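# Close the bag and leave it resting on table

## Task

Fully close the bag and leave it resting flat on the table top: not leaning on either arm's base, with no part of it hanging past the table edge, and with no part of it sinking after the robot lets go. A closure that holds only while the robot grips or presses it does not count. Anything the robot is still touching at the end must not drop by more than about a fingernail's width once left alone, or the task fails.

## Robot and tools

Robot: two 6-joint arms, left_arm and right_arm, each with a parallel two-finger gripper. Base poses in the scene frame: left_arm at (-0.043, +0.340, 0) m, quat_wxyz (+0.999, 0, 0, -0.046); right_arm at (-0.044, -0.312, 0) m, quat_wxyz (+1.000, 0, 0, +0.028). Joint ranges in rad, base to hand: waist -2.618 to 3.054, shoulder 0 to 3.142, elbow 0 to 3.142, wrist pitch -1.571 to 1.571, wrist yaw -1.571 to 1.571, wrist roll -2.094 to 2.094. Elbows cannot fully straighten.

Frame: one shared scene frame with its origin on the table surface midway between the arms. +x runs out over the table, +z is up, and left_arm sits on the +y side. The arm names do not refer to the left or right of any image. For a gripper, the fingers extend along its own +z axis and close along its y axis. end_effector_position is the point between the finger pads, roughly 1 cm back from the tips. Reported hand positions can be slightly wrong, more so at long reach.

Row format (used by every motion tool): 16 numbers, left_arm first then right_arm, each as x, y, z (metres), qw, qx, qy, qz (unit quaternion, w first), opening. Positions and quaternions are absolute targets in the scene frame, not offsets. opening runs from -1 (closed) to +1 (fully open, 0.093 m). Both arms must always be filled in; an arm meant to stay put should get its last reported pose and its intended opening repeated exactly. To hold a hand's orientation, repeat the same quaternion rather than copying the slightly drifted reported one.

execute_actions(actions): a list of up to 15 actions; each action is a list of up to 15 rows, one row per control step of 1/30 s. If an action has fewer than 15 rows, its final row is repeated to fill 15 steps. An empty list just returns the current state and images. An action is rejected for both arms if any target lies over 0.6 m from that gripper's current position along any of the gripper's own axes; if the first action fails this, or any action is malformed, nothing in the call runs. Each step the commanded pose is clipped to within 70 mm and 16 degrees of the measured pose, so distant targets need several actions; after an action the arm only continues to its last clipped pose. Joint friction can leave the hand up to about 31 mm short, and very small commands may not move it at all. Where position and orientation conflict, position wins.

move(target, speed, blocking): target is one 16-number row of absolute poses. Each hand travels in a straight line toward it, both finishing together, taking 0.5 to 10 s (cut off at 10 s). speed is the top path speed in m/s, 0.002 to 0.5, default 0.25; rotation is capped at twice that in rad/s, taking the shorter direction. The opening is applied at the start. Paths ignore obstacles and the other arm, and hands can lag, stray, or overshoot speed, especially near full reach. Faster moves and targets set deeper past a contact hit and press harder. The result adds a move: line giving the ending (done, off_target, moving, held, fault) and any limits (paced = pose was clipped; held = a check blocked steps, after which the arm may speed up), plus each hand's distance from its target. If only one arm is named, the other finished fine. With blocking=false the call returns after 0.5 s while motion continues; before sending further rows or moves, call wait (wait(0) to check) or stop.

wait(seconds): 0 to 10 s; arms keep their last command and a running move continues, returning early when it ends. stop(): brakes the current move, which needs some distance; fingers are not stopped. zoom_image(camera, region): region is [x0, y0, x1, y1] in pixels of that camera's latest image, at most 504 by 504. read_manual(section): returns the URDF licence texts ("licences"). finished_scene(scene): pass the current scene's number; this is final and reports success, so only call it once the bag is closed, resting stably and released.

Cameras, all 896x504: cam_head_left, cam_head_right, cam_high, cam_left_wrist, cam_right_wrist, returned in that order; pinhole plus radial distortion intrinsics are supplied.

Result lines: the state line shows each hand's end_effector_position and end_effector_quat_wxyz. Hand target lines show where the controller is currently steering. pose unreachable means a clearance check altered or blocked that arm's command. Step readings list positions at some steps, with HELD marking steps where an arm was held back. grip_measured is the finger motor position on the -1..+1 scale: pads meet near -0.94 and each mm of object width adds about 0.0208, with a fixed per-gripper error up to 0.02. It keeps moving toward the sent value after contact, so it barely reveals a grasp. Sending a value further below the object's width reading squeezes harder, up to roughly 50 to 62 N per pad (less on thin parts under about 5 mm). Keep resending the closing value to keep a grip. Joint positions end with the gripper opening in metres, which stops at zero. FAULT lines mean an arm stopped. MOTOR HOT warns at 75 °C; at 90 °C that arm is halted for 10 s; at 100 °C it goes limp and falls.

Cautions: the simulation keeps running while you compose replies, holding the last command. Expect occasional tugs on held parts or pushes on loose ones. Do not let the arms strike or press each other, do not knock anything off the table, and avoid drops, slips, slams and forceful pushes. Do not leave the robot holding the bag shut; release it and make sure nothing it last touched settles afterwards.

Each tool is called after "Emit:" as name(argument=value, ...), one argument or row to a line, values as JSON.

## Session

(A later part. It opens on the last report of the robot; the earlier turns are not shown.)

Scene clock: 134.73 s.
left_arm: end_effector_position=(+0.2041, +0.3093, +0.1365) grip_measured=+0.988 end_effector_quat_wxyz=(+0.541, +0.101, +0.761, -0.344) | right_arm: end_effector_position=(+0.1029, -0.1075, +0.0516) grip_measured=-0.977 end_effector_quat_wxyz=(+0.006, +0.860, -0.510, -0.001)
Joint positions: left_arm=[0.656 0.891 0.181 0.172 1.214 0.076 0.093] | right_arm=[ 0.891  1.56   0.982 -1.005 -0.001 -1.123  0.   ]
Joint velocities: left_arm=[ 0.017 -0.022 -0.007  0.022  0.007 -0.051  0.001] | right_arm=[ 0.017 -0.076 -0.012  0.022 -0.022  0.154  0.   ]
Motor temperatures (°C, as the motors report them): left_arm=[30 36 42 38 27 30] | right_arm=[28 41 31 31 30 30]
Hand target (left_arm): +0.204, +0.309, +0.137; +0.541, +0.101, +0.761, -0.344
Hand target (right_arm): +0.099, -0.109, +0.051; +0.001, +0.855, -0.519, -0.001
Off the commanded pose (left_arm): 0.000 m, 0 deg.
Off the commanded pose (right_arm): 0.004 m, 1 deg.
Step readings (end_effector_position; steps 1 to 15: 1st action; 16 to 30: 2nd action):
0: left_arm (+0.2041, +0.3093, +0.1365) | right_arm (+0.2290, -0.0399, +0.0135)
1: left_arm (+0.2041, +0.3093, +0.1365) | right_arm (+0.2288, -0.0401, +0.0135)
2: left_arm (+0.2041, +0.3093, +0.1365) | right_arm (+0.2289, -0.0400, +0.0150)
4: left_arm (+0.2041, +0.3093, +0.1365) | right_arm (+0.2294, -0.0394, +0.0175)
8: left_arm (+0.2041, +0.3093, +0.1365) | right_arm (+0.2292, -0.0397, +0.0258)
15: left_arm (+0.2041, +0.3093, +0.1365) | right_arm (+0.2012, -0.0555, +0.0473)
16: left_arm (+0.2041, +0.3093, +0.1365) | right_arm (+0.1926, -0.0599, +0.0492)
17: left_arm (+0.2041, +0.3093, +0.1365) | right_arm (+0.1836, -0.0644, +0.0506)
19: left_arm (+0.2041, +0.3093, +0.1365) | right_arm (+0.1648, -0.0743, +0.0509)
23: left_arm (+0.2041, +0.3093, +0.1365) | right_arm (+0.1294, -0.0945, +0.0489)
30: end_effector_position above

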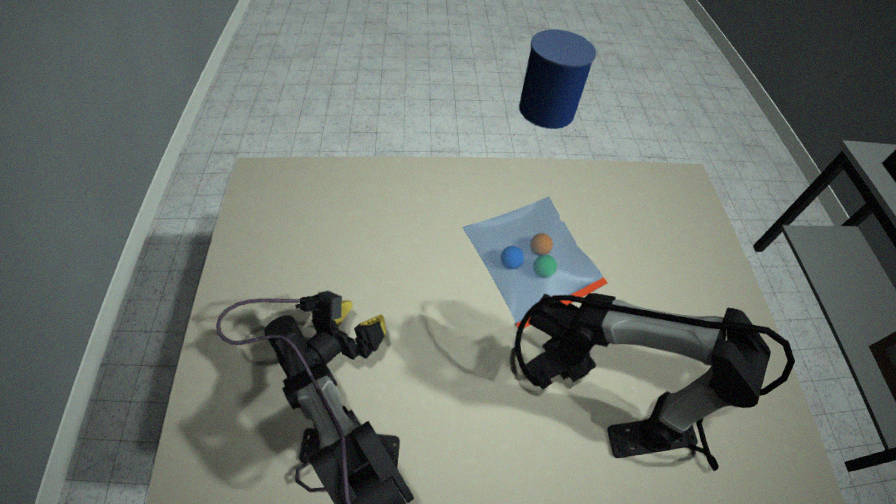

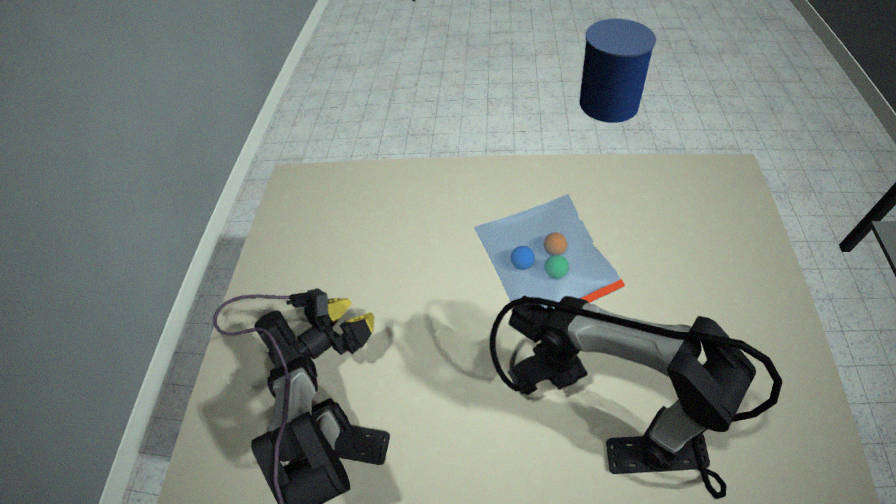

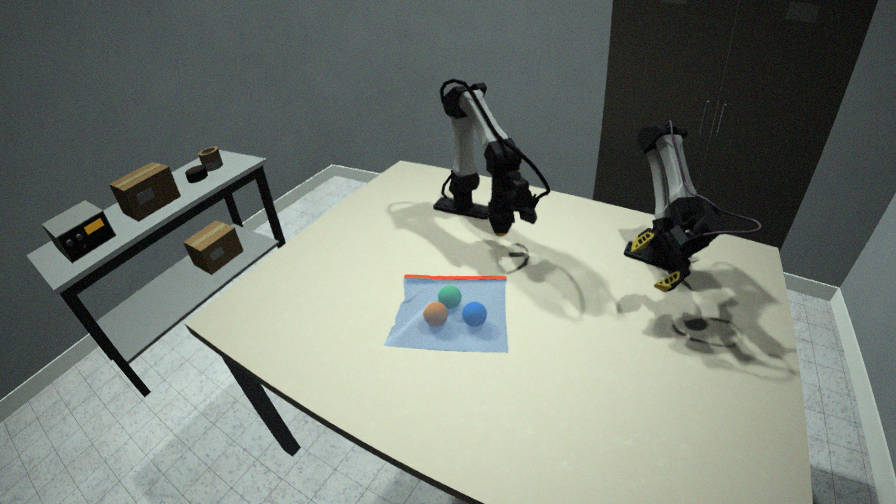

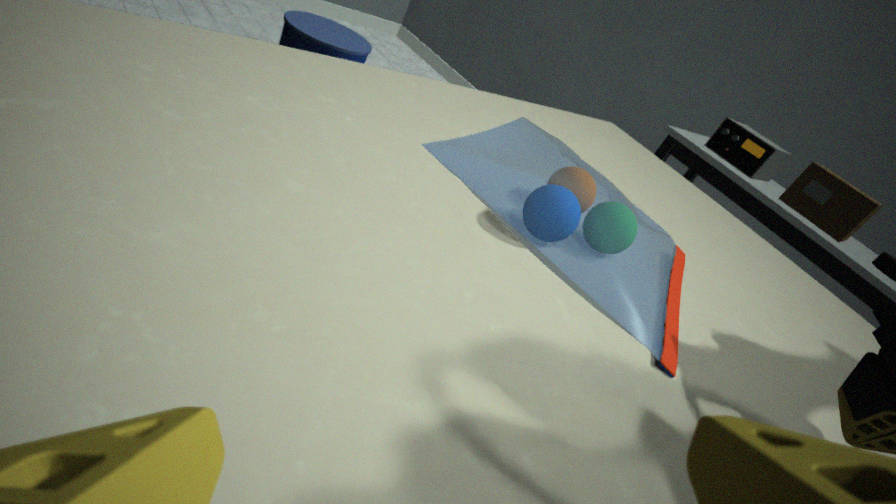

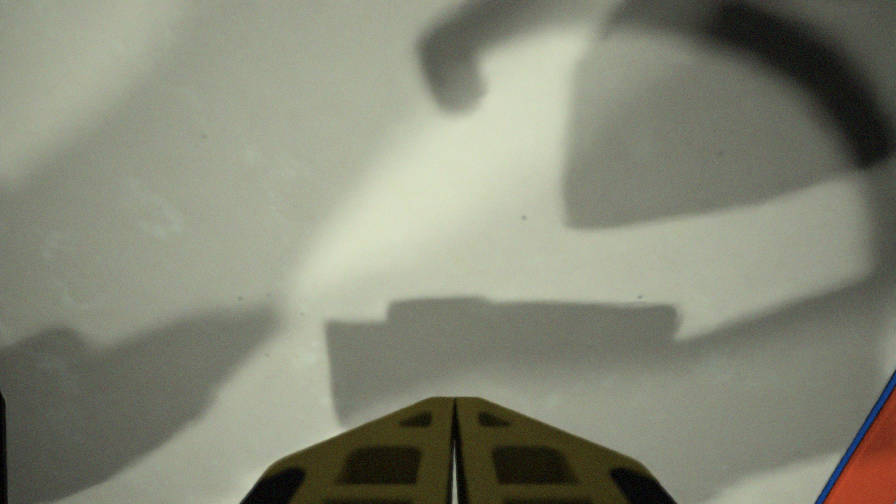

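Emit:
zoom_image(
  camera="cam_left_wrist",
  region=[600, 230, 760, 390],
)

Emit:
zoom_image(
  camera="cam_head_right",
  region=[560, 265, 640, 315],
)

Emit:
zoom_image(
  camera="cam_high",
  region=[395, 260, 515, 300],
)

Region (600, 230, 760, 390) of cam_left_wrist's 896x504 image, scaled by 3.150, with more detail than that image has.

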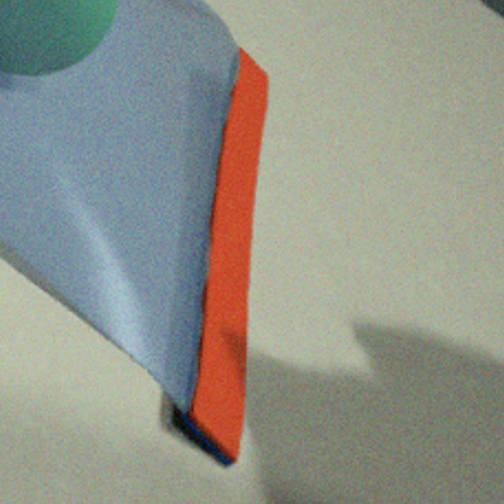

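Region (560, 265, 640, 315) of cam_head_right's 896x504 image, scaled by 6.300, with more detail than that image has; it fills the top 315 rows of this view, and the rest is white.

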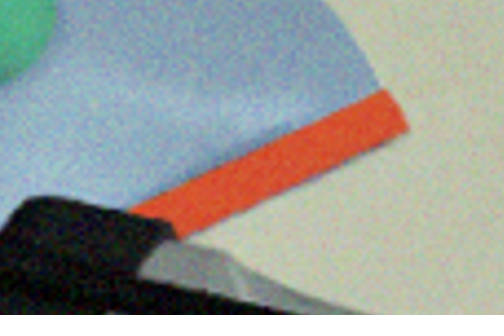

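Region (395, 260, 515, 300) of cam_high's 896x504 image, scaled by 4.200, with more detail than that image has.

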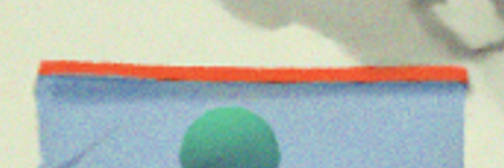

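Emit:
finished_scene(
  scene=2,
)

The scene is finished: the task was done.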